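# Transfer 96-well plate from bench B1 into nest N1

## Task

Pick up the 96-well plate at bench position B1 and put it into the raised plate nest N1. It has to lie level within the nest's locating guides, turned so that well A1 (the plate's cut-off corner) is at the nest corner labelled A1. Dropping it a few millimetres on release is fine, but a much larger drop into N1 is a failure. The plate must stay in place with no help from the robot, and at the end the gripper must be open and withdrawn from it.

## Robot and tools

Robot: two 7-joint Kinova Gen3 arms, left_arm and right_arm, each carrying a Robotiq 2F-85 parallel gripper and a wrist camera (cam_left_wrist, cam_right_wrist, both 504x504 images). Either arm may do the job, and the idle one may be parked out of the way. The names left and right do not match image sides.

Frames: the scene frame has its origin on the table top between the arms, +z up, +x out over the table, and left_arm on the +y side. Arm bases sit at left_arm (+0.043, +0.300, 0) m and right_arm (-0.054, -0.267, 0) m, both facing almost straight along +x. Each gripper has its own axes: +z runs out along the fingers, and the pads close along y. The reported end_effector_position is the spot midway between the pads when closed; closed fingertips extend about 19 mm past it (about 6 mm when wide open), and closing pushes the tips roughly 13 mm further out, so leave that margin above any surface.

execute_actions(actions): actions is a list of actions; each action is a list of 1 to 15 rows, one row per 1/30 s control step, and the final row repeats to fill 15 steps. Every row has 16 numbers in [-1, 1] covering both arms, even if one is idle: left dx, dy, dz, rx, ry, rz, left gripper position, left gripper speed, then the same eight for the right arm. dx..rz are an offset, not a pose: each row is measured from the gripper's measured pose when that action began (for a call's first action, the pose in the latest result), in the gripper's own axes, not relative to the previous row. Scale: 1.0 equals 0.6 m or 180 degrees; rx, ry, rz form a single rotation vector. Per step, the command is clipped to within 70 mm and 16 degrees of the measured pose, so big offsets need several actions. An empty list just returns state and images.

Gripper numbers: position +1 is fully open (85 mm), 0 about 41 mm, -0.8 pads touching, -1 closes until blocked (full grip roughly 190 to 235 N per pad). speed -1 is about 20 mm/s, 0 about 85, +1 about 150. Repeating the current position and speed leaves a gripper unchanged; note that 0 is itself a command. For a gentle grip, open first and then close to a position just below the object's width. To release, command a position wider than the object. Opened fully, the pads span the plate body across its width but not its base flange, so grasp above the flange.

move(target, speed, blocking): target is one 16-number row laid out as above; its offsets count from the pose in the latest result that reports one, in gripper axes, same scale. Each gripper travels a straight line toward its target, all finishing together, in 0.5 to 10 s; speed is top path speed in m/s (0.002 to 0.5, default 0.25; rotation up to twice that in rad/s). Gripper numbers in the row are sent at the start. Paths do not avoid obstacles or the other arm, and grippers can lag, wander, or overshoot speed near full reach. With blocking=false a result returns after 0.5 s; check with wait(0), and use wait or stop before sending new actions or moves. The result adds a move: line (done, off_target, moving, held, fault) plus which limits acted (paced = pose clipped; held = a check blocked steps) and each gripper's distance to target.

wait(seconds): 0 to 10; arms keep their last command. stop(): brakes a running move (needs room to brake; fingers continue). zoom_image(camera, region): camera is cam_left_wrist or cam_right_wrist, region [x0, y0, x1, y1] in image pixels from the top-left, at most 504 by 504. read_manual(section): only "licences", no motion. finished_scene(scene): integer scene number; irreversible, and the goal must already hold.

Results: a state line per arm with gripper position (m) and quat_wxyz in the scene frame (less accurate at long reach); Hand target lines show where the controller is driving each gripper; position_measured_pct is about 50 - 50 x position (0 = fully open). Fingers halted below about 90 mean something is held or blocking; around 90 means the pads closed on nothing or something very thin. A pose unreachable line means the clearance check altered that arm's command.

Holding still: for an arm that should stay put, send the offset back to its desired pose in the first call, zeros afterwards, plus its correct gripper numbers. Offsets come from measured poses, so repeating a small push into something rigid does not press harder.

Avoid: knocking anything off the table (ends the scene), arms colliding or pressing each other, fast or deep contacts, and releasing the plate from high above N1. Contact torque reaching a joint's load limit (49.6 N m on the four big joints, 31.2 N m on the three wrist joints, load included) halts that arm for 10 s. Holding loads heats motors: a MOTOR HOT line appears at 60 °C, and at 75 °C an OVER-TEMPERATURE FAULT makes the arm sag. Loose objects may occasionally be nudged by outside disturbances, so check the plate visually before and after placing.

Each tool is called after ">>>" in YAML: its name, and indented under it one key for each argument.

## Session

>>> execute_actions:
  actions: []

Scene clock: 0.00 s.
left_arm: end_effector_position=(+0.4935, +0.3050, +0.1993) position_measured_pct=0.0 end_effector_quat_wxyz=(-0.001, -0.005, +1.000, -0.000) | right_arm: end_effector_position=(+0.3293, +0.1706, +0.1579) position_measured_pct=0.0 end_effector_quat_wxyz=(-0.391, +0.630, -0.576, +0.345)
Joint positions: left_arm=[-0.057  0.435  0.001  1.655 -0.     1.053  1.514] | right_arm=[-1.713  0.845  0.513  1.964  1.524  0.668  0.424]
Joint velocities: left_arm=[-0.001  0.    -0.001  0.001  0.    -0.    -0.   ] | right_arm=[-0.    -0.002 -0.    -0.001 -0.001  0.001 -0.001]
Motor temperatures (°C, as the motors report them): left_arm=[33 33 31 32 40 38 40] | right_arm=[34 28 33 32 39 38 41]
Hand target (left_arm): +0.493, +0.305, +0.199; -0.001, -0.005, +1.000, -0.000
Hand target (right_arm): +0.329, +0.171, +0.158; -0.391, +0.630, -0.576, +0.345

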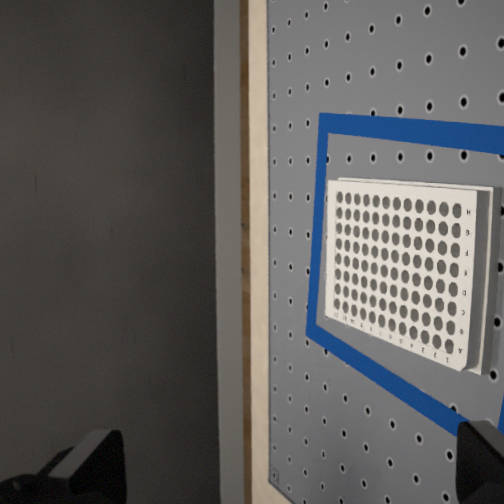

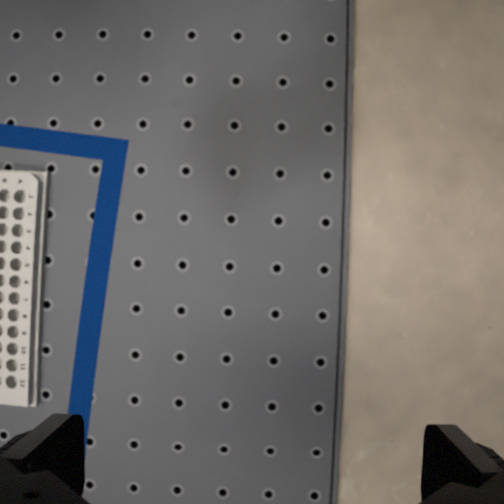

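>>> zoom_image:
  camera: "cam_left_wrist"
  region: [0, 0, 504, 504]

>>> zoom_image:
  camera: "cam_right_wrist"
  region: [0, 100, 300, 450]

Region (0, 0, 504, 504) of cam_left_wrist's 504x504 image, scaled by 1.000.

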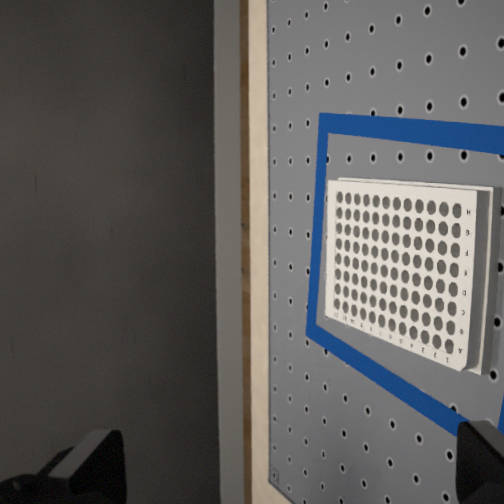

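Region (0, 100, 300, 450) of cam_right_wrist's 504x504 image, scaled by 1.440; it fills the left 432 columns of this view, and the rest is white.

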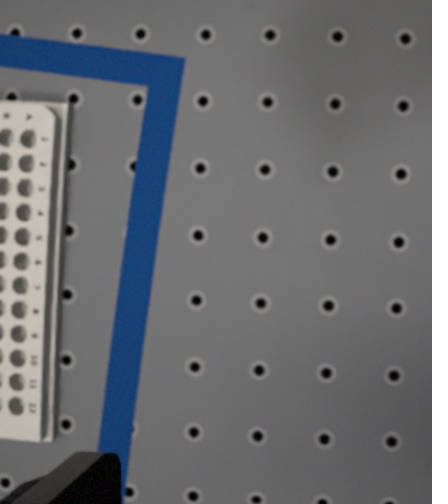

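>>> move:
  target: [0,-0.258,-0.167,0,0,0,1,0, 0.613,-0.355,-0.212,-0.349,0,0,1,0]
  speed: 0.2
  blocking: false

Scene clock: 5.27 s.
left_arm: end_effector_position=(+0.4937, +0.2813, +0.2146) position_measured_pct=0.0 end_effector_quat_wxyz=(-0.001, -0.005, +1.000, -0.000) | right_arm: end_effector_position=(+0.3325, +0.1206, +0.1905) position_measured_pct=0.0 end_effector_quat_wxyz=(-0.349, +0.656, -0.598, +0.301)
Joint positions: left_arm=[-0.01   0.418  0.008  1.626 -0.003  1.098  1.569] | right_arm=[-1.647  0.621  0.527  2.071  1.482  0.554  0.626]
Joint velocities: left_arm=[ 0.109 -0.034  0.021 -0.076 -0.009  0.11   0.133] | right_arm=[ 0.199 -0.589  0.042  0.204 -0.315 -0.275  0.766]
Motor temperatures (°C, as the motors report them): left_arm=[33 33 31 32 40 38 40] | right_arm=[34 28 33 32 39 39 41]
Hand target (left_arm): +0.494, +0.279, +0.216; -0.001, -0.005, +1.000, -0.000
Hand target (right_arm): +0.333, +0.109, +0.198; -0.339, +0.662, -0.602, +0.290
Off the commanded pose (left_arm): 0.156 m, 0 deg.
Off the commanded pose (right_arm): 0.384 m, 55 deg.
move: running

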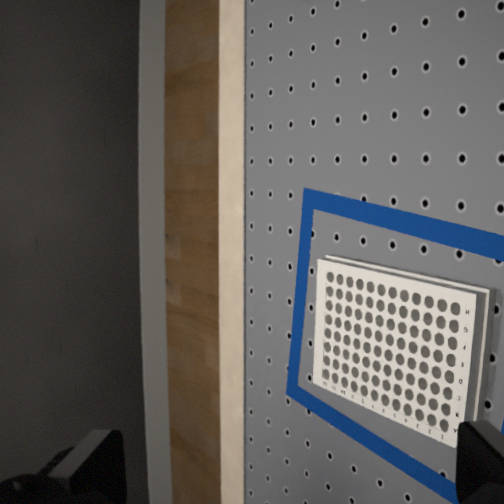

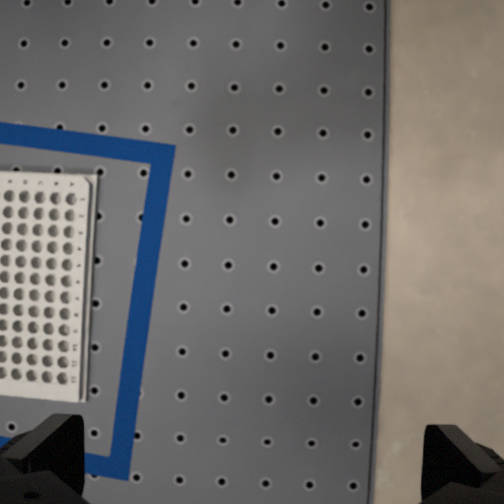

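The camera feeds are swapped: "cam_right_wrist" is actually on the left arm. The commands go to the correct arms.

>>> wait:
  seconds: 5

Scene clock: 8.03 s.
left_arm: end_effector_position=(+0.4953, +0.1500, +0.2996) position_measured_pct=0.0 end_effector_quat_wxyz=(-0.001, -0.005, +1.000, -0.000) | right_arm: end_effector_position=(+0.3497, -0.2040, +0.3990) position_measured_pct=0.0 end_effector_quat_wxyz=(-0.005, +0.741, -0.672, -0.005)
Joint positions: left_arm=[ 0.234  0.41   0.067  1.355 -0.026  1.379  1.871] | right_arm=[-0.722  0.263  0.725  1.317 -0.188  1.624  3.212]
Joint velocities: left_arm=[-0.     0.     0.     0.     0.     0.001 -0.   ] | right_arm=[ 0.003  0.005  0.003 -0.    -0.001  0.002  0.002]
Motor temperatures (°C, as the motors report them): left_arm=[33 34 31 32 40 38 40] | right_arm=[34 28 33 32 39 39 41]
Hand target (left_arm): +0.495, +0.150, +0.300; -0.001, -0.005, +1.000, -0.000
Hand target (right_arm): +0.350, -0.204, +0.399; -0.005, +0.740, -0.672, -0.005
Off the commanded pose (left_arm): 0.000 m, 0 deg.
Off the commanded pose (right_arm): 0.003 m, 0 deg.
earlier move: done
wait: 2.30 of 5 s (the move ended)

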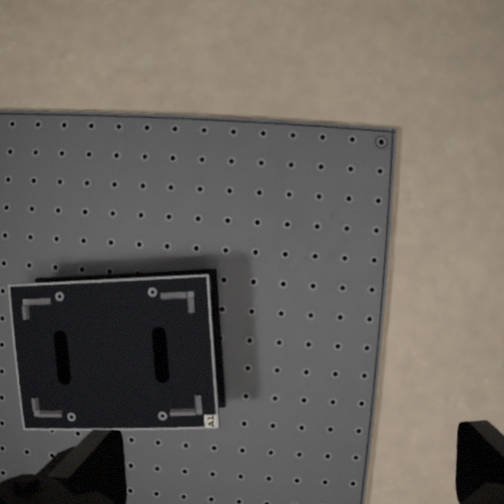

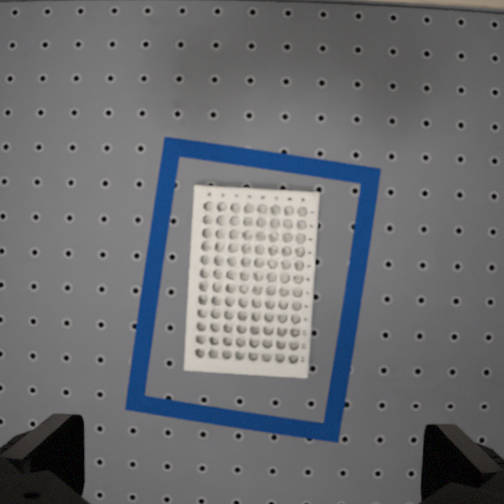

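>>> zoom_image:
  camera: "cam_right_wrist"
  region: [110, 130, 400, 450]

>>> zoom_image:
  camera: "cam_left_wrist"
  region: [0, 230, 280, 470]

Region (110, 130, 400, 450) of cam_right_wrist's 504x504 image, scaled by 1.575; it fills the left 457 columns of this view, and the rest is white.

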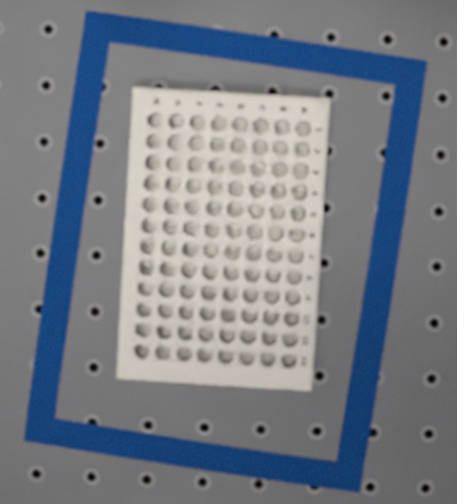

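Region (0, 230, 280, 470) of cam_left_wrist's 504x504 image, scaled by 1.800; it fills the top 432 rows of this view, and the rest is white.

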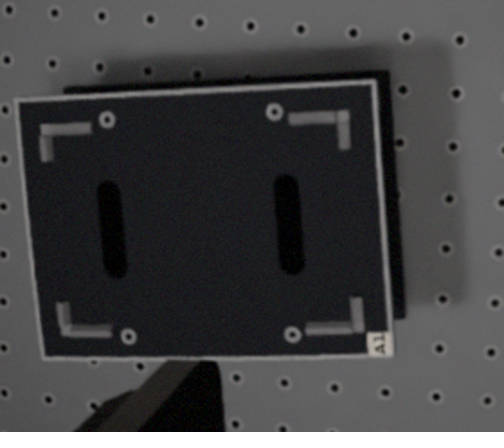

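>>> move:
  target: [0.057,0,0.333,0,0,0.009,1,0, 0.145,0.097,0.377,0.339,-0.149,-0.234,1,0]
  speed: 0.3

Scene clock: 20.17 s.
left_arm: end_effector_position=(+0.4608, +0.1495, +0.0997) position_measured_pct=0.0 end_effector_quat_wxyz=(-0.001, +0.009, +1.000, -0.000) | right_arm: end_effector_position=(+0.2975, -0.2913, +0.1699) position_measured_pct=0.0 end_effector_quat_wxyz=(-0.516, +0.796, -0.269, +0.166)
Joint positions: left_arm=[ 0.263  0.571  0.052  1.813 -0.04   0.759  1.878] | right_arm=[ 0.376  0.835  0.697  2.333 -1.352  1.651  6.284]
Joint velocities: left_arm=[ 0.001 -0.    -0.001  0.001  0.    -0.    -0.   ] | right_arm=[ 0.005  0.006  0.002 -0.     0.001  0.001  0.001]
Motor temperatures (°C, as the motors report them): left_arm=[33 34 31 32 40 38 40] | right_arm=[34 29 33 32 39 39 41]
Hand target (left_arm): +0.461, +0.149, +0.100; -0.001, +0.009, +1.000, -0.000
Hand target (right_arm): +0.297, -0.291, +0.170; -0.516, +0.796, -0.269, +0.166
Off the commanded pose (left_arm): 0.000 m, 0 deg.
Off the commanded pose (right_arm): 0.004 m, 0 deg.
move: off_target (right_arm); limits=paced

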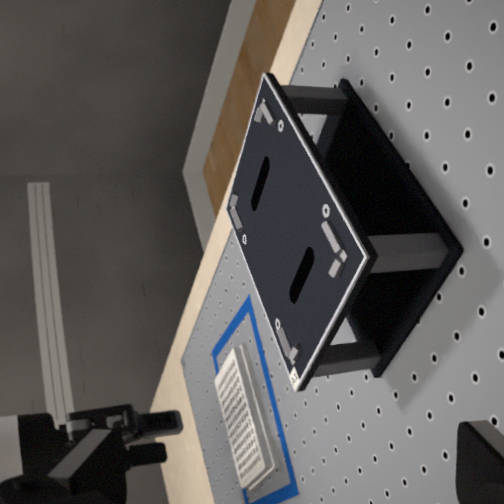

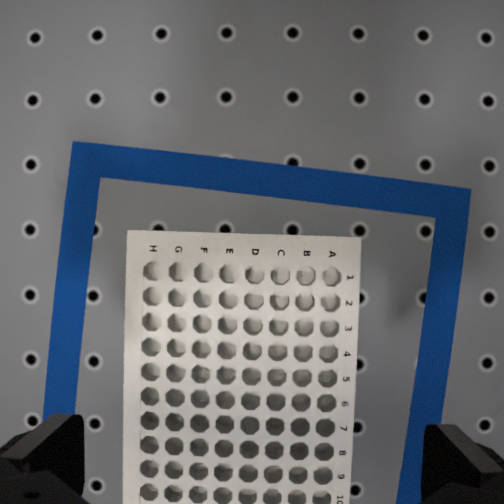

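>>> move:
  target: [-0.007,-0.0103,0.092,0,0,0,1,0, 0,0,0,0,0,0,1,0]
  speed: 0.15

Scene clock: 22.67 s.
left_arm: end_effector_position=(+0.4650, +0.1432, +0.0448) position_measured_pct=0.0 end_effector_quat_wxyz=(-0.000, +0.009, +1.000, -0.001) | right_arm: end_effector_position=(+0.2975, -0.2913, +0.1699) position_measured_pct=0.0 end_effector_quat_wxyz=(-0.516, +0.796, -0.269, +0.166)
Joint positions: left_arm=[ 0.28   0.684  0.044  1.835 -0.045  0.624  1.893] | right_arm=[ 0.376  0.835  0.697  2.333 -1.352  1.651  6.284]
Joint velocities: left_arm=[ 0.     0.009  0.001  0.001 -0.001 -0.001  0.001] | right_arm=[-0.    -0.     0.001  0.    -0.    -0.001  0.001]
Motor temperatures (°C, as the motors report them): left_arm=[33 34 31 32 40 38 40] | right_arm=[34 29 33 32 39 39 41]
Hand target (left_arm): +0.465, +0.143, +0.044; -0.001, +0.009, +1.000, -0.000
Hand target (right_arm): +0.298, -0.291, +0.170; -0.516, +0.796, -0.269, +0.166
Off the commanded pose (left_arm): 0.000 m, 0 deg.
Off the commanded pose (right_arm): 0.000 m, 0 deg.
move: done

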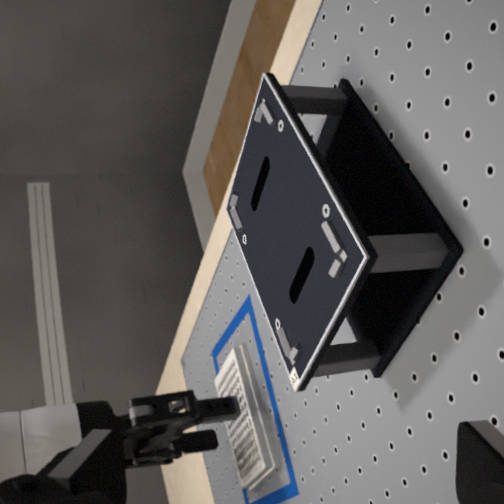

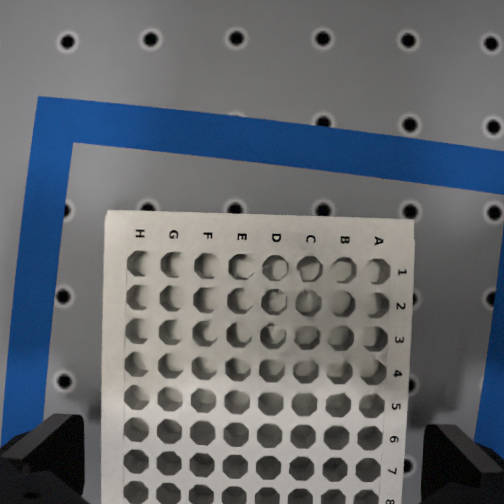

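>>> zoom_image:
  camera: "cam_right_wrist"
  region: [40, 380, 160, 500]

>>> zoom_image:
  camera: "cam_right_wrist"
  region: [350, 380, 470, 500]

>>> zoom_image:
  camera: "cam_right_wrist"
  region: [90, 190, 430, 300]

Region (40, 380, 160, 500) of cam_right_wrist's 504x504 image, scaled by 4.200.

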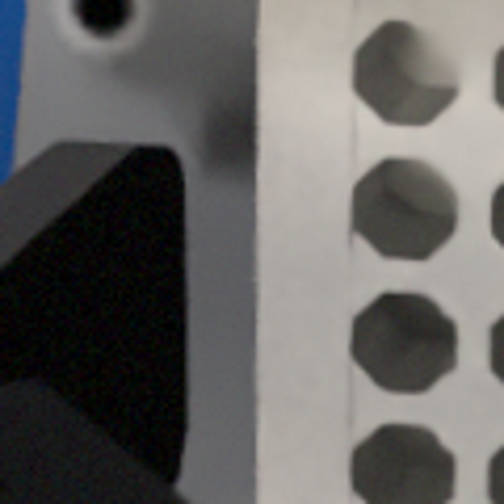

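Region (350, 380, 470, 500) of cam_right_wrist's 504x504 image, scaled by 4.200.

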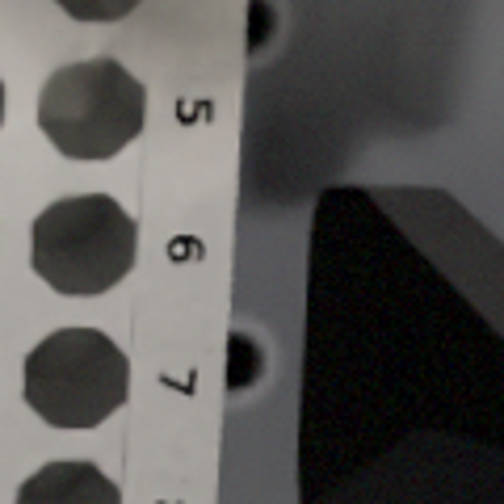

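Region (90, 190, 430, 300) of cam_right_wrist's 504x504 image, scaled by 1.482; it fills the top 163 rows of this view, and the rest is white.

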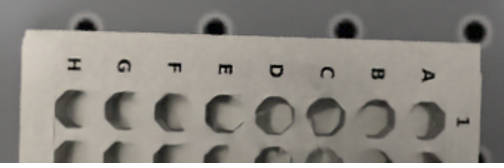

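>>> move:
  target: [0,-0.0005,0.023,0,0,0,1,0, 0,0,0,0,0,0,1,0]
  speed: 0.04

>>> zoom_image:
  camera: "cam_right_wrist"
  region: [40, 380, 160, 500]

>>> zoom_image:
  camera: "cam_right_wrist"
  region: [350, 380, 470, 500]

Scene clock: 25.23 s.
left_arm: end_effector_position=(+0.4650, +0.1429, +0.0311) position_measured_pct=0.0 end_effector_quat_wxyz=(-0.000, +0.009, +1.000, -0.001) | right_arm: end_effector_position=(+0.2975, -0.2913, +0.1699) position_measured_pct=0.0 end_effector_quat_wxyz=(-0.516, +0.796, -0.269, +0.166)
Joint positions: left_arm=[ 0.282  0.712  0.041  1.841 -0.046  0.589  1.895] | right_arm=[ 0.376  0.835  0.697  2.333 -1.352  1.651  6.284]
Joint velocities: left_arm=[-0.     0.001  0.    -0.002 -0.    -0.     0.   ] | right_arm=[-0.     0.001 -0.001 -0.    -0.001  0.001 -0.   ]
Motor temperatures (°C, as the motors report them): left_arm=[33 34 31 32 40 38 40] | right_arm=[34 29 33 32 39 39 41]
Hand target (left_arm): +0.465, +0.143, +0.031; -0.000, +0.009, +1.000, -0.001
Hand target (right_arm): +0.298, -0.291, +0.170; -0.516, +0.796, -0.269, +0.166
Off the commanded pose (left_arm): 0.000 m, 0 deg.
Off the commanded pose (right_arm): 0.000 m, 0 deg.
move: done

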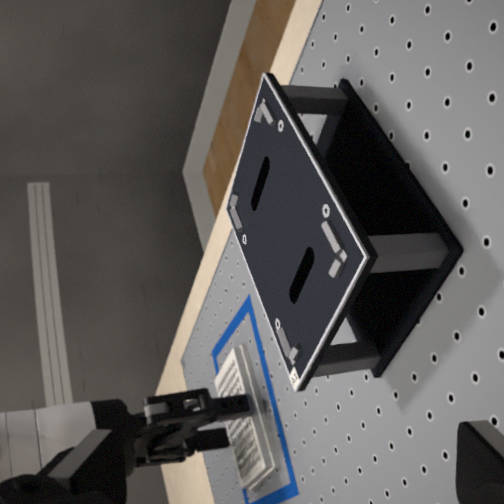

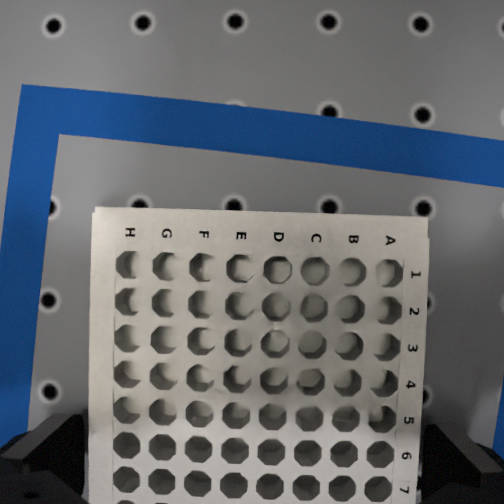

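Region (40, 380, 160, 500) of cam_right_wrist's 504x504 image, scaled by 4.200.

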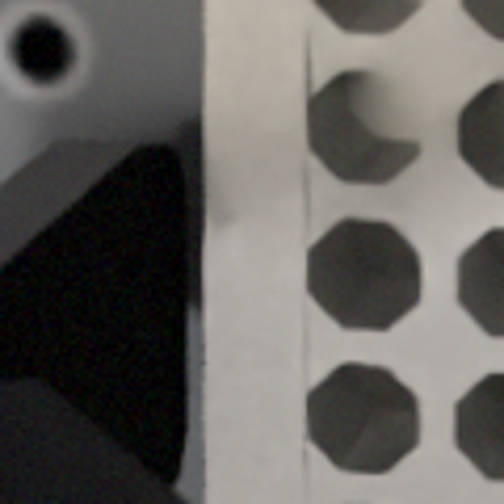

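Region (350, 380, 470, 500) of cam_right_wrist's 504x504 image, scaled by 4.200.

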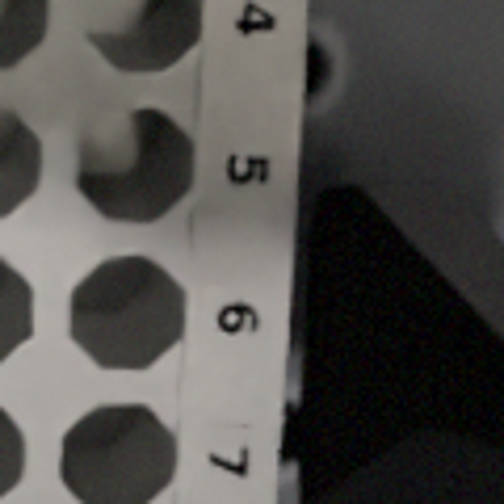

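>>> move:
  target: [0,0,0.0142,0,0,0,1,0, 0,0,0,0,0,0,1,0]
  speed: 0.03

>>> zoom_image:
  camera: "cam_left_wrist"
  region: [190, 350, 310, 504]

Scene clock: 26.97 s.
left_arm: end_effector_position=(+0.4652, +0.1429, +0.0228) position_measured_pct=0.0 end_effector_quat_wxyz=(+0.000, +0.009, +1.000, -0.001) | right_arm: end_effector_position=(+0.2975, -0.2913, +0.1699) position_measured_pct=0.0 end_effector_quat_wxyz=(-0.516, +0.796, -0.269, +0.166)
Joint positions: left_arm=[ 0.283  0.729  0.04   1.845 -0.047  0.568  1.895] | right_arm=[ 0.376  0.835  0.697  2.333 -1.352  1.651  6.284]
Joint velocities: left_arm=[ 0.001 -0.001 -0.001 -0.    -0.     0.001  0.   ] | right_arm=[ 0.     0.     0.001  0.    -0.     0.001  0.   ]
Motor temperatures (°C, as the motors report them): left_arm=[33 34 31 32 40 38 40] | right_arm=[34 29 33 32 39 39 41]
Hand target (left_arm): +0.465, +0.143, +0.023; -0.000, +0.009, +1.000, -0.001
Hand target (right_arm): +0.298, -0.291, +0.170; -0.516, +0.796, -0.269, +0.166
Off the commanded pose (left_arm): 0.000 m, 0 deg.
Off the commanded pose (right_arm): 0.000 m, 0 deg.
move: done

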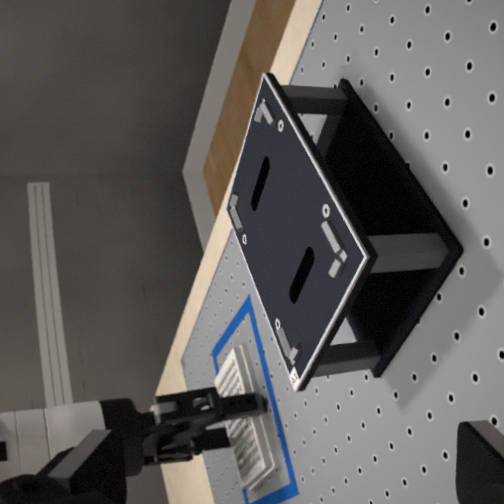

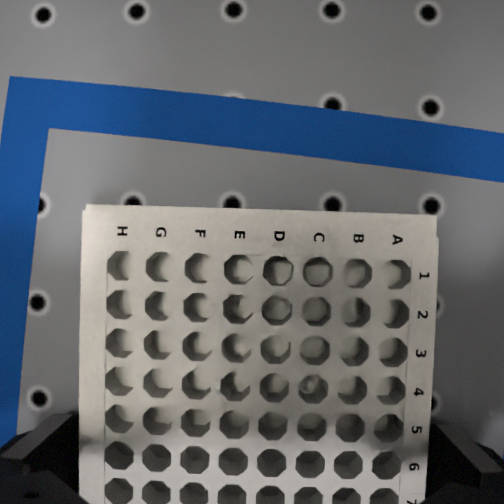

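Region (190, 350, 310, 504) of cam_left_wrist's 504x504 image, scaled by 3.273; it fills the left 393 columns of this view, and the rest is white.

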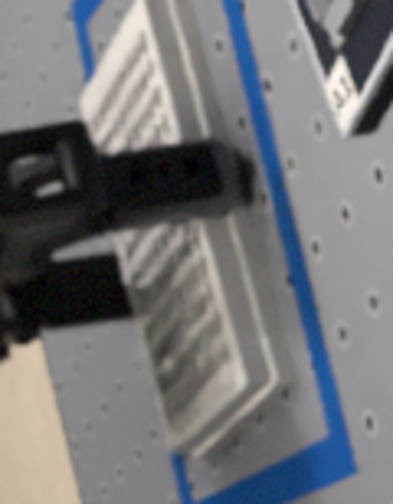

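>>> move:
  target: [0,0,-0.0012,0,0,0,0.8,-1, 0,0,0,0,0,0,1,0]
  speed: 0.02

Scene clock: 28.47 s.
left_arm: end_effector_position=(+0.4653, +0.1429, +0.0249) position_measured_pct=7.1 end_effector_quat_wxyz=(+0.001, +0.009, +1.000, -0.001) | right_arm: end_effector_position=(+0.2975, -0.2913, +0.1699) position_measured_pct=0.0 end_effector_quat_wxyz=(-0.516, +0.796, -0.269, +0.166)
Joint positions: left_arm=[ 0.283  0.724  0.04   1.845 -0.047  0.572  1.895] | right_arm=[ 0.376  0.835  0.697  2.333 -1.352  1.651  6.284]
Joint velocities: left_arm=[-0.001 -0.     0.     0.    -0.    -0.     0.   ] | right_arm=[-0.     0.002 -0.    -0.001  0.     0.     0.   ]
Motor temperatures (°C, as the motors report them): left_arm=[33 34 31 32 40 38 40] | right_arm=[34 29 33 32 39 39 41]
Hand target (left_arm): +0.465, +0.143, +0.024; +0.000, +0.009, +1.000, -0.001
Hand target (right_arm): +0.298, -0.291, +0.170; -0.516, +0.796, -0.269, +0.166
Off the commanded pose (left_arm): 0.001 m, 0 deg.
Off the commanded pose (right_arm): 0.000 m, 0 deg.
move: done

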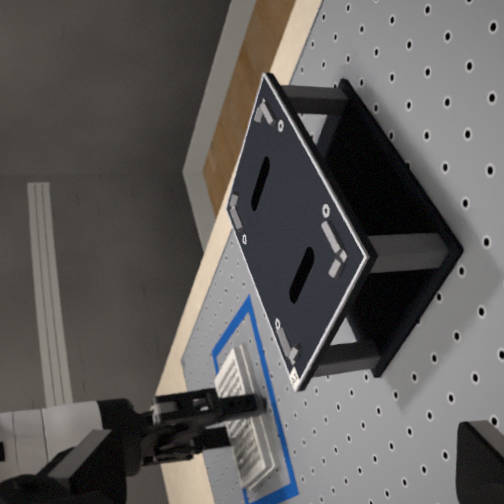

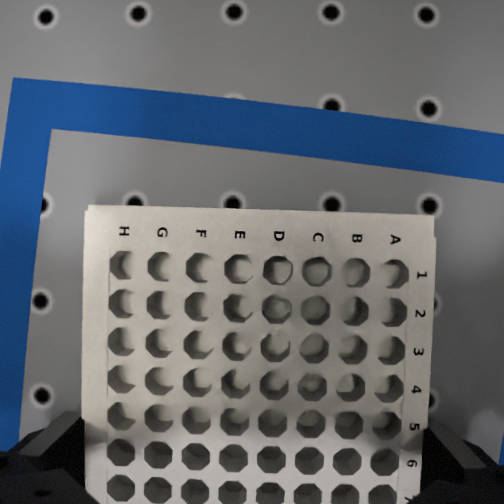

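>>> move:
  target: [0,-0.03,-0.11,0,0,0,0.8,-1, 0,0,0,0,0,0,1,0]
  speed: 0.15

>>> move:
  target: [-0.022,-0.492,-0.1,0,0,-0.047,0.8,-1, 0,0,0,0,0,0,1,0]
  speed: 0.22

Scene clock: 30.10 s.
left_arm: end_effector_position=(+0.4649, +0.1250, +0.0907) position_measured_pct=7.1 end_effector_quat_wxyz=(+0.000, +0.009, +1.000, -0.001) | right_arm: end_effector_position=(+0.2975, -0.2913, +0.1699) position_measured_pct=0.0 end_effector_quat_wxyz=(-0.516, +0.796, -0.269, +0.166)
Joint positions: left_arm=[ 0.315  0.607  0.049  1.78  -0.04   0.755  1.927] | right_arm=[ 0.376  0.835  0.697  2.333 -1.352  1.651  6.284]
Joint velocities: left_arm=[ 0.001 -0.007  0.001 -0.001 -0.001 -0.     0.001] | right_arm=[-0.     0.     0.     0.     0.001  0.    -0.001]
Motor temperatures (°C, as the motors report them): left_arm=[33 34 31 32 40 38 40] | right_arm=[34 29 33 32 39 39 41]
Hand target (left_arm): +0.465, +0.125, +0.091; +0.001, +0.009, +1.000, -0.001
Hand target (right_arm): +0.298, -0.291, +0.170; -0.516, +0.796, -0.269, +0.166
Off the commanded pose (left_arm): 0.000 m, 0 deg.
Off the commanded pose (right_arm): 0.000 m, 0 deg.
move: done

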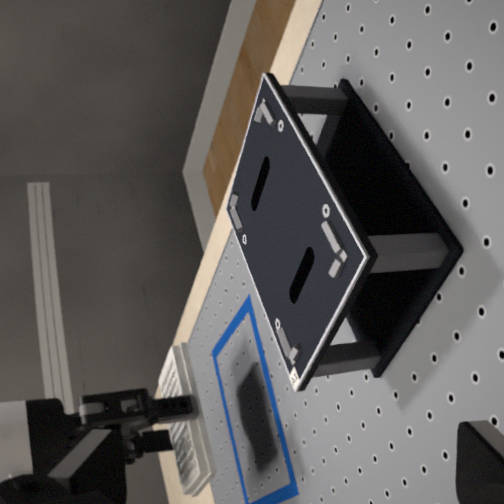

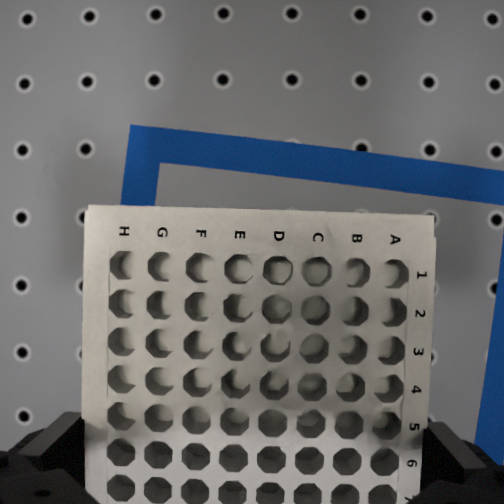

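Scene clock: 31.93 s.
left_arm: end_effector_position=(+0.4730, -0.1703, +0.1516) position_measured_pct=7.1 end_effector_quat_wxyz=(+0.000, -0.065, +0.998, -0.001) | right_arm: end_effector_position=(+0.2975, -0.2913, +0.1699) position_measured_pct=0.0 end_effector_quat_wxyz=(-0.516, +0.796, -0.269, +0.166)
Joint positions: left_arm=[ 0.787  0.91   0.035  0.921 -0.028  1.309  2.506] | right_arm=[ 0.376  0.835  0.697  2.333 -1.352  1.651  6.284]
Joint velocities: left_arm=[ 0.003  0.013  0.001 -0.004 -0.001  0.001  0.   ] | right_arm=[-0.     0.001 -0.     0.001 -0.     0.002  0.   ]
Motor temperatures (°C, as the motors report them): left_arm=[33 34 31 32 40 38 40] | right_arm=[34 29 33 32 39 39 41]
Hand target (left_arm): +0.473, -0.170, +0.151; +0.000, -0.065, +0.998, -0.001
Hand target (right_arm): +0.298, -0.291, +0.170; -0.516, +0.796, -0.269, +0.166
Off the commanded pose (left_arm): 0.001 m, 0 deg.
Off the commanded pose (right_arm): 0.000 m, 0 deg.
move: done

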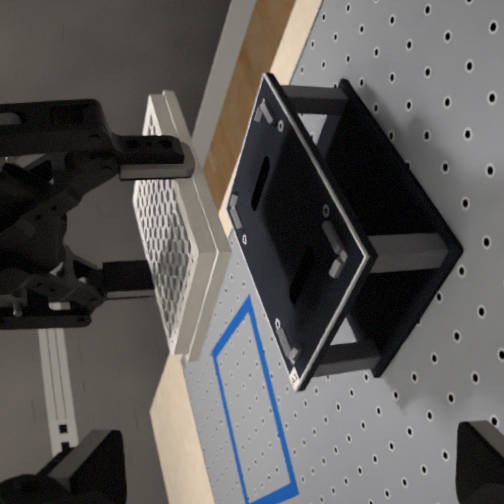

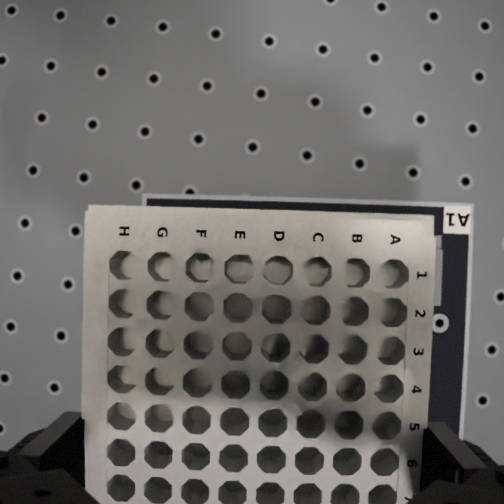

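>>> move:
  target: [-0.0133,0.029,0.068,0,0,0,0.8,-1, 0,0,0,0,0,0,1,0]
  speed: 0.1

Scene clock: 34.07 s.
left_arm: end_effector_position=(+0.4786, -0.1521, +0.1106) position_measured_pct=7.1 end_effector_quat_wxyz=(+0.000, -0.065, +0.998, -0.001) | right_arm: end_effector_position=(+0.2975, -0.2913, +0.1699) position_measured_pct=0.0 end_effector_quat_wxyz=(-0.516, +0.796, -0.269, +0.166)
Joint positions: left_arm=[ 0.761  0.921  0.031  1.034 -0.026  1.185  2.48 ] | right_arm=[ 0.376  0.835  0.697  2.333 -1.352  1.651  6.284]
Joint velocities: left_arm=[-0.    -0.002 -0.     0.     0.    -0.    -0.   ] | right_arm=[ 0.    -0.001  0.     0.001 -0.     0.001 -0.002]
Motor temperatures (°C, as the motors report them): left_arm=[33 34 31 32 40 38 40] | right_arm=[34 29 33 32 39 39 41]
Hand target (left_arm): +0.479, -0.152, +0.111; +0.000, -0.065, +0.998, -0.001
Hand target (right_arm): +0.298, -0.291, +0.170; -0.516, +0.796, -0.269, +0.166
Off the commanded pose (left_arm): 0.000 m, 0 deg.
Off the commanded pose (right_arm): 0.000 m, 0 deg.
move: done

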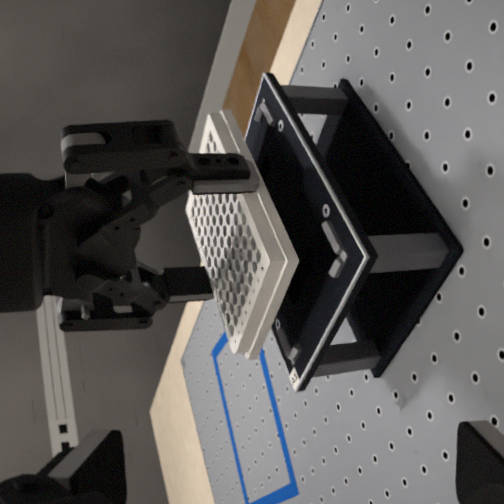

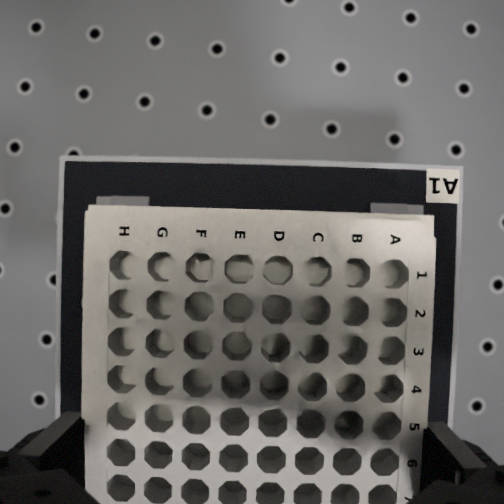

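>>> zoom_image:
  camera: "cam_right_wrist"
  region: [40, 140, 180, 260]

>>> zoom_image:
  camera: "cam_right_wrist"
  region: [345, 140, 485, 260]

>>> zoom_image:
  camera: "cam_left_wrist"
  region: [200, 60, 400, 400]

Region (40, 140, 180, 260) of cam_right_wrist's 504x504 image, scaled by 3.600; it fills the top 432 rows of this view, and the rest is white.

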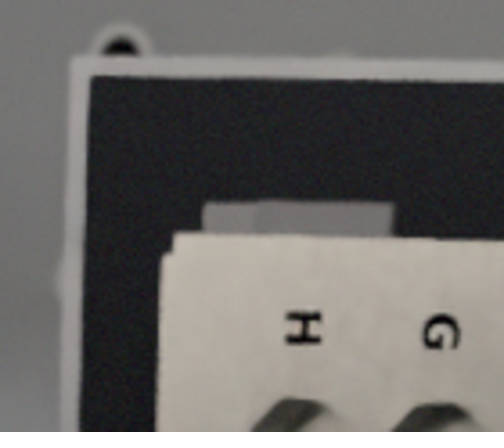

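Region (345, 140, 485, 260) of cam_right_wrist's 504x504 image, scaled by 3.600; it fills the top 432 rows of this view, and the rest is white.

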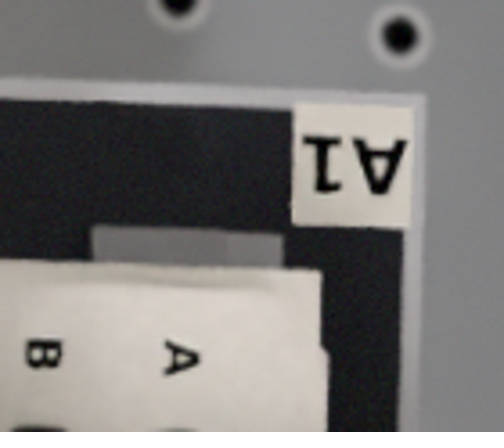

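Region (200, 60, 400, 400) of cam_left_wrist's 504x504 image, scaled by 1.482; it fills the left 296 columns of this view, and the rest is white.

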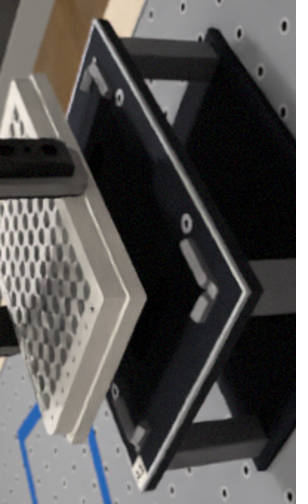

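>>> move:
  target: [-0.001,-0.0008,0.023,0,0,0,0.8,-1, 0,0,0,0,0,0,1,0]
  speed: 0.04

>>> zoom_image:
  camera: "cam_right_wrist"
  region: [30, 140, 170, 260]

>>> zoom_image:
  camera: "cam_right_wrist"
  region: [355, 140, 495, 260]

>>> zoom_image:
  camera: "cam_left_wrist"
  region: [260, 190, 390, 320]

Scene clock: 38.20 s.
left_arm: end_effector_position=(+0.4793, -0.1525, +0.0969) position_measured_pct=7.1 end_effector_quat_wxyz=(+0.000, -0.065, +0.998, -0.001) | right_arm: end_effector_position=(+0.2975, -0.2913, +0.1699) position_measured_pct=0.0 end_effector_quat_wxyz=(-0.516, +0.796, -0.269, +0.166)
Joint positions: left_arm=[ 0.761  0.938  0.03   1.045 -0.026  1.157  2.479] | right_arm=[ 0.376  0.835  0.697  2.333 -1.352  1.651  6.284]
Joint velocities: left_arm=[-0.001  0.001  0.    -0.002 -0.    -0.001 -0.   ] | right_arm=[ 0.     0.    -0.001 -0.     0.     0.    -0.001]
Motor temperatures (°C, as the motors report them): left_arm=[33 34 31 32 40 38 40] | right_arm=[34 29 33 32 39 39 41]
Hand target (left_arm): +0.479, -0.153, +0.097; +0.000, -0.065, +0.998, -0.001
Hand target (right_arm): +0.298, -0.291, +0.170; -0.516, +0.796, -0.269, +0.166
Off the commanded pose (left_arm): 0.000 m, 0 deg.
Off the commanded pose (right_arm): 0.000 m, 0 deg.
move: done

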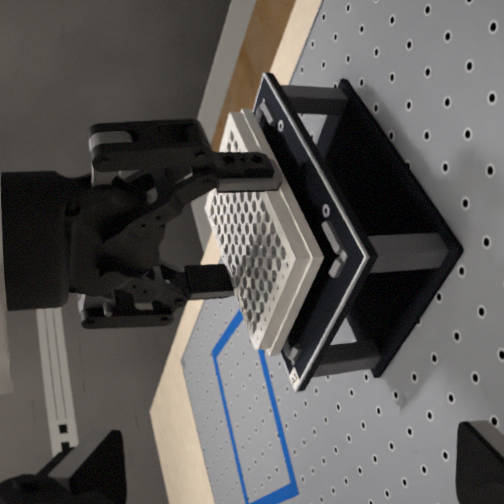

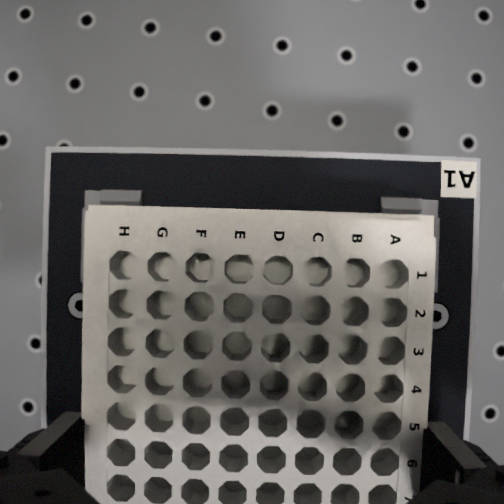

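Region (30, 140, 170, 260) of cam_right_wrist's 504x504 image, scaled by 3.600; it fills the top 432 rows of this view, and the rest is white.

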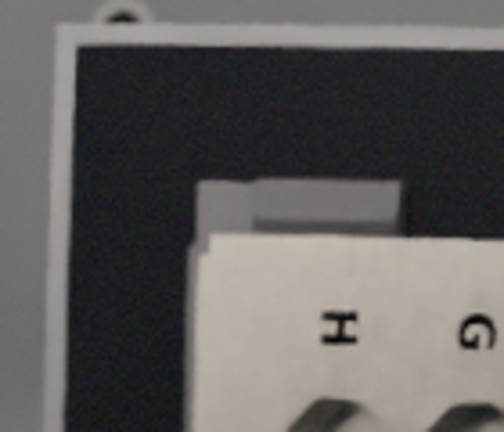

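Region (355, 140, 495, 260) of cam_right_wrist's 504x504 image, scaled by 3.600; it fills the top 432 rows of this view, and the rest is white.

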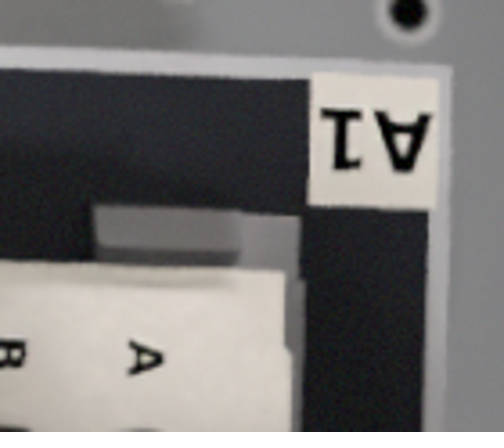

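Region (260, 190, 390, 320) of cam_left_wrist's 504x504 image, scaled by 3.877.

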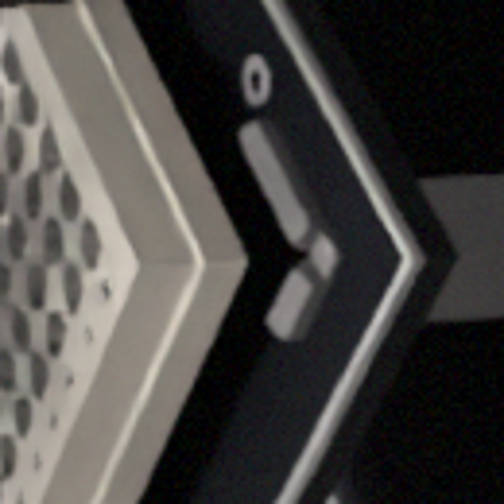

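>>> move:
  target: [0,0,0.01,0,0,0,0.8,-1, 0,0,0,0,0,0,1,0]
  speed: 0.02

>>> zoom_image:
  camera: "cam_right_wrist"
  region: [60, 170, 150, 260]

>>> zoom_image:
  camera: "cam_right_wrist"
  region: [375, 170, 465, 260]

>>> zoom_image:
  camera: "cam_left_wrist"
  region: [260, 190, 390, 320]

>>> zoom_image:
  camera: "cam_left_wrist"
  region: [220, 70, 320, 170]

Scene clock: 40.93 s.
left_arm: end_effector_position=(+0.4793, -0.1525, +0.0909) position_measured_pct=7.1 end_effector_quat_wxyz=(+0.000, -0.065, +0.998, -0.001) | right_arm: end_effector_position=(+0.2975, -0.2913, +0.1699) position_measured_pct=0.0 end_effector_quat_wxyz=(-0.516, +0.796, -0.269, +0.166)
Joint positions: left_arm=[ 0.761  0.945  0.03   1.052 -0.026  1.144  2.479] | right_arm=[ 0.376  0.835  0.697  2.333 -1.352  1.651  6.284]
Joint velocities: left_arm=[-0.    -0.     0.     0.    -0.     0.001 -0.   ] | right_arm=[ 0.    -0.001  0.    -0.001 -0.001  0.001  0.001]
Motor temperatures (°C, as the motors report them): left_arm=[33 34 31 32 40 38 40] | right_arm=[34 29 33 32 39 39 41]
Hand target (left_arm): +0.479, -0.153, +0.091; +0.000, -0.065, +0.998, -0.001
Hand target (right_arm): +0.298, -0.291, +0.170; -0.516, +0.796, -0.269, +0.166
Off the commanded pose (left_arm): 0.000 m, 0 deg.
Off the commanded pose (right_arm): 0.000 m, 0 deg.
move: done

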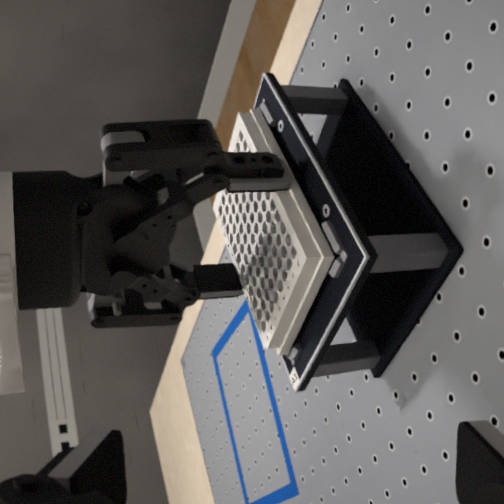

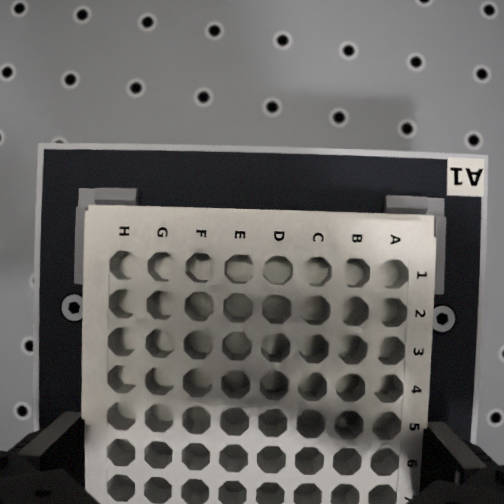

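Region (60, 170, 150, 260) of cam_right_wrist's 504x504 image, scaled by 5.600.

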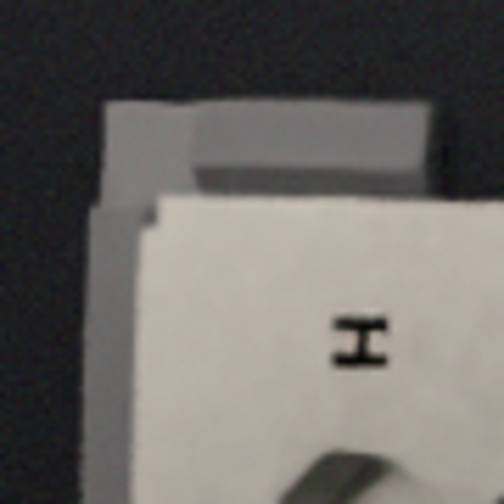

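Region (375, 170, 465, 260) of cam_right_wrist's 504x504 image, scaled by 5.600.

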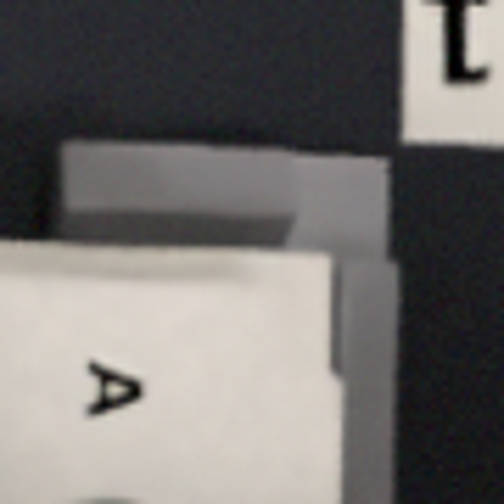

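Region (260, 190, 390, 320) of cam_left_wrist's 504x504 image, scaled by 3.877.

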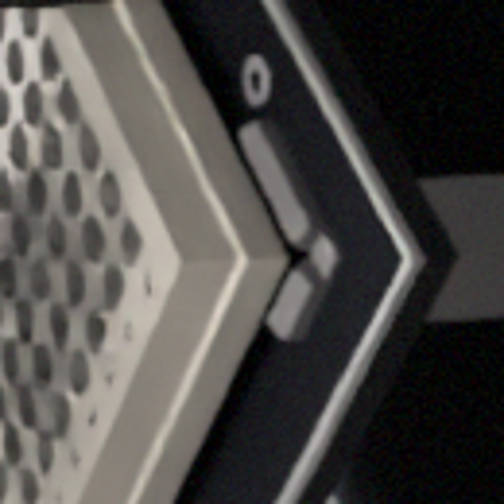

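Region (220, 70, 320, 170) of cam_left_wrist's 504x504 image, scaled by 5.040.

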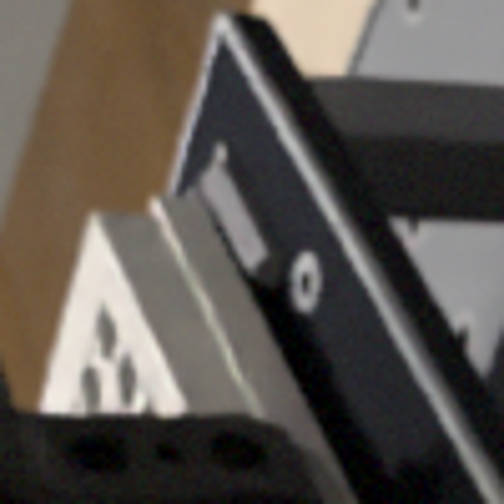

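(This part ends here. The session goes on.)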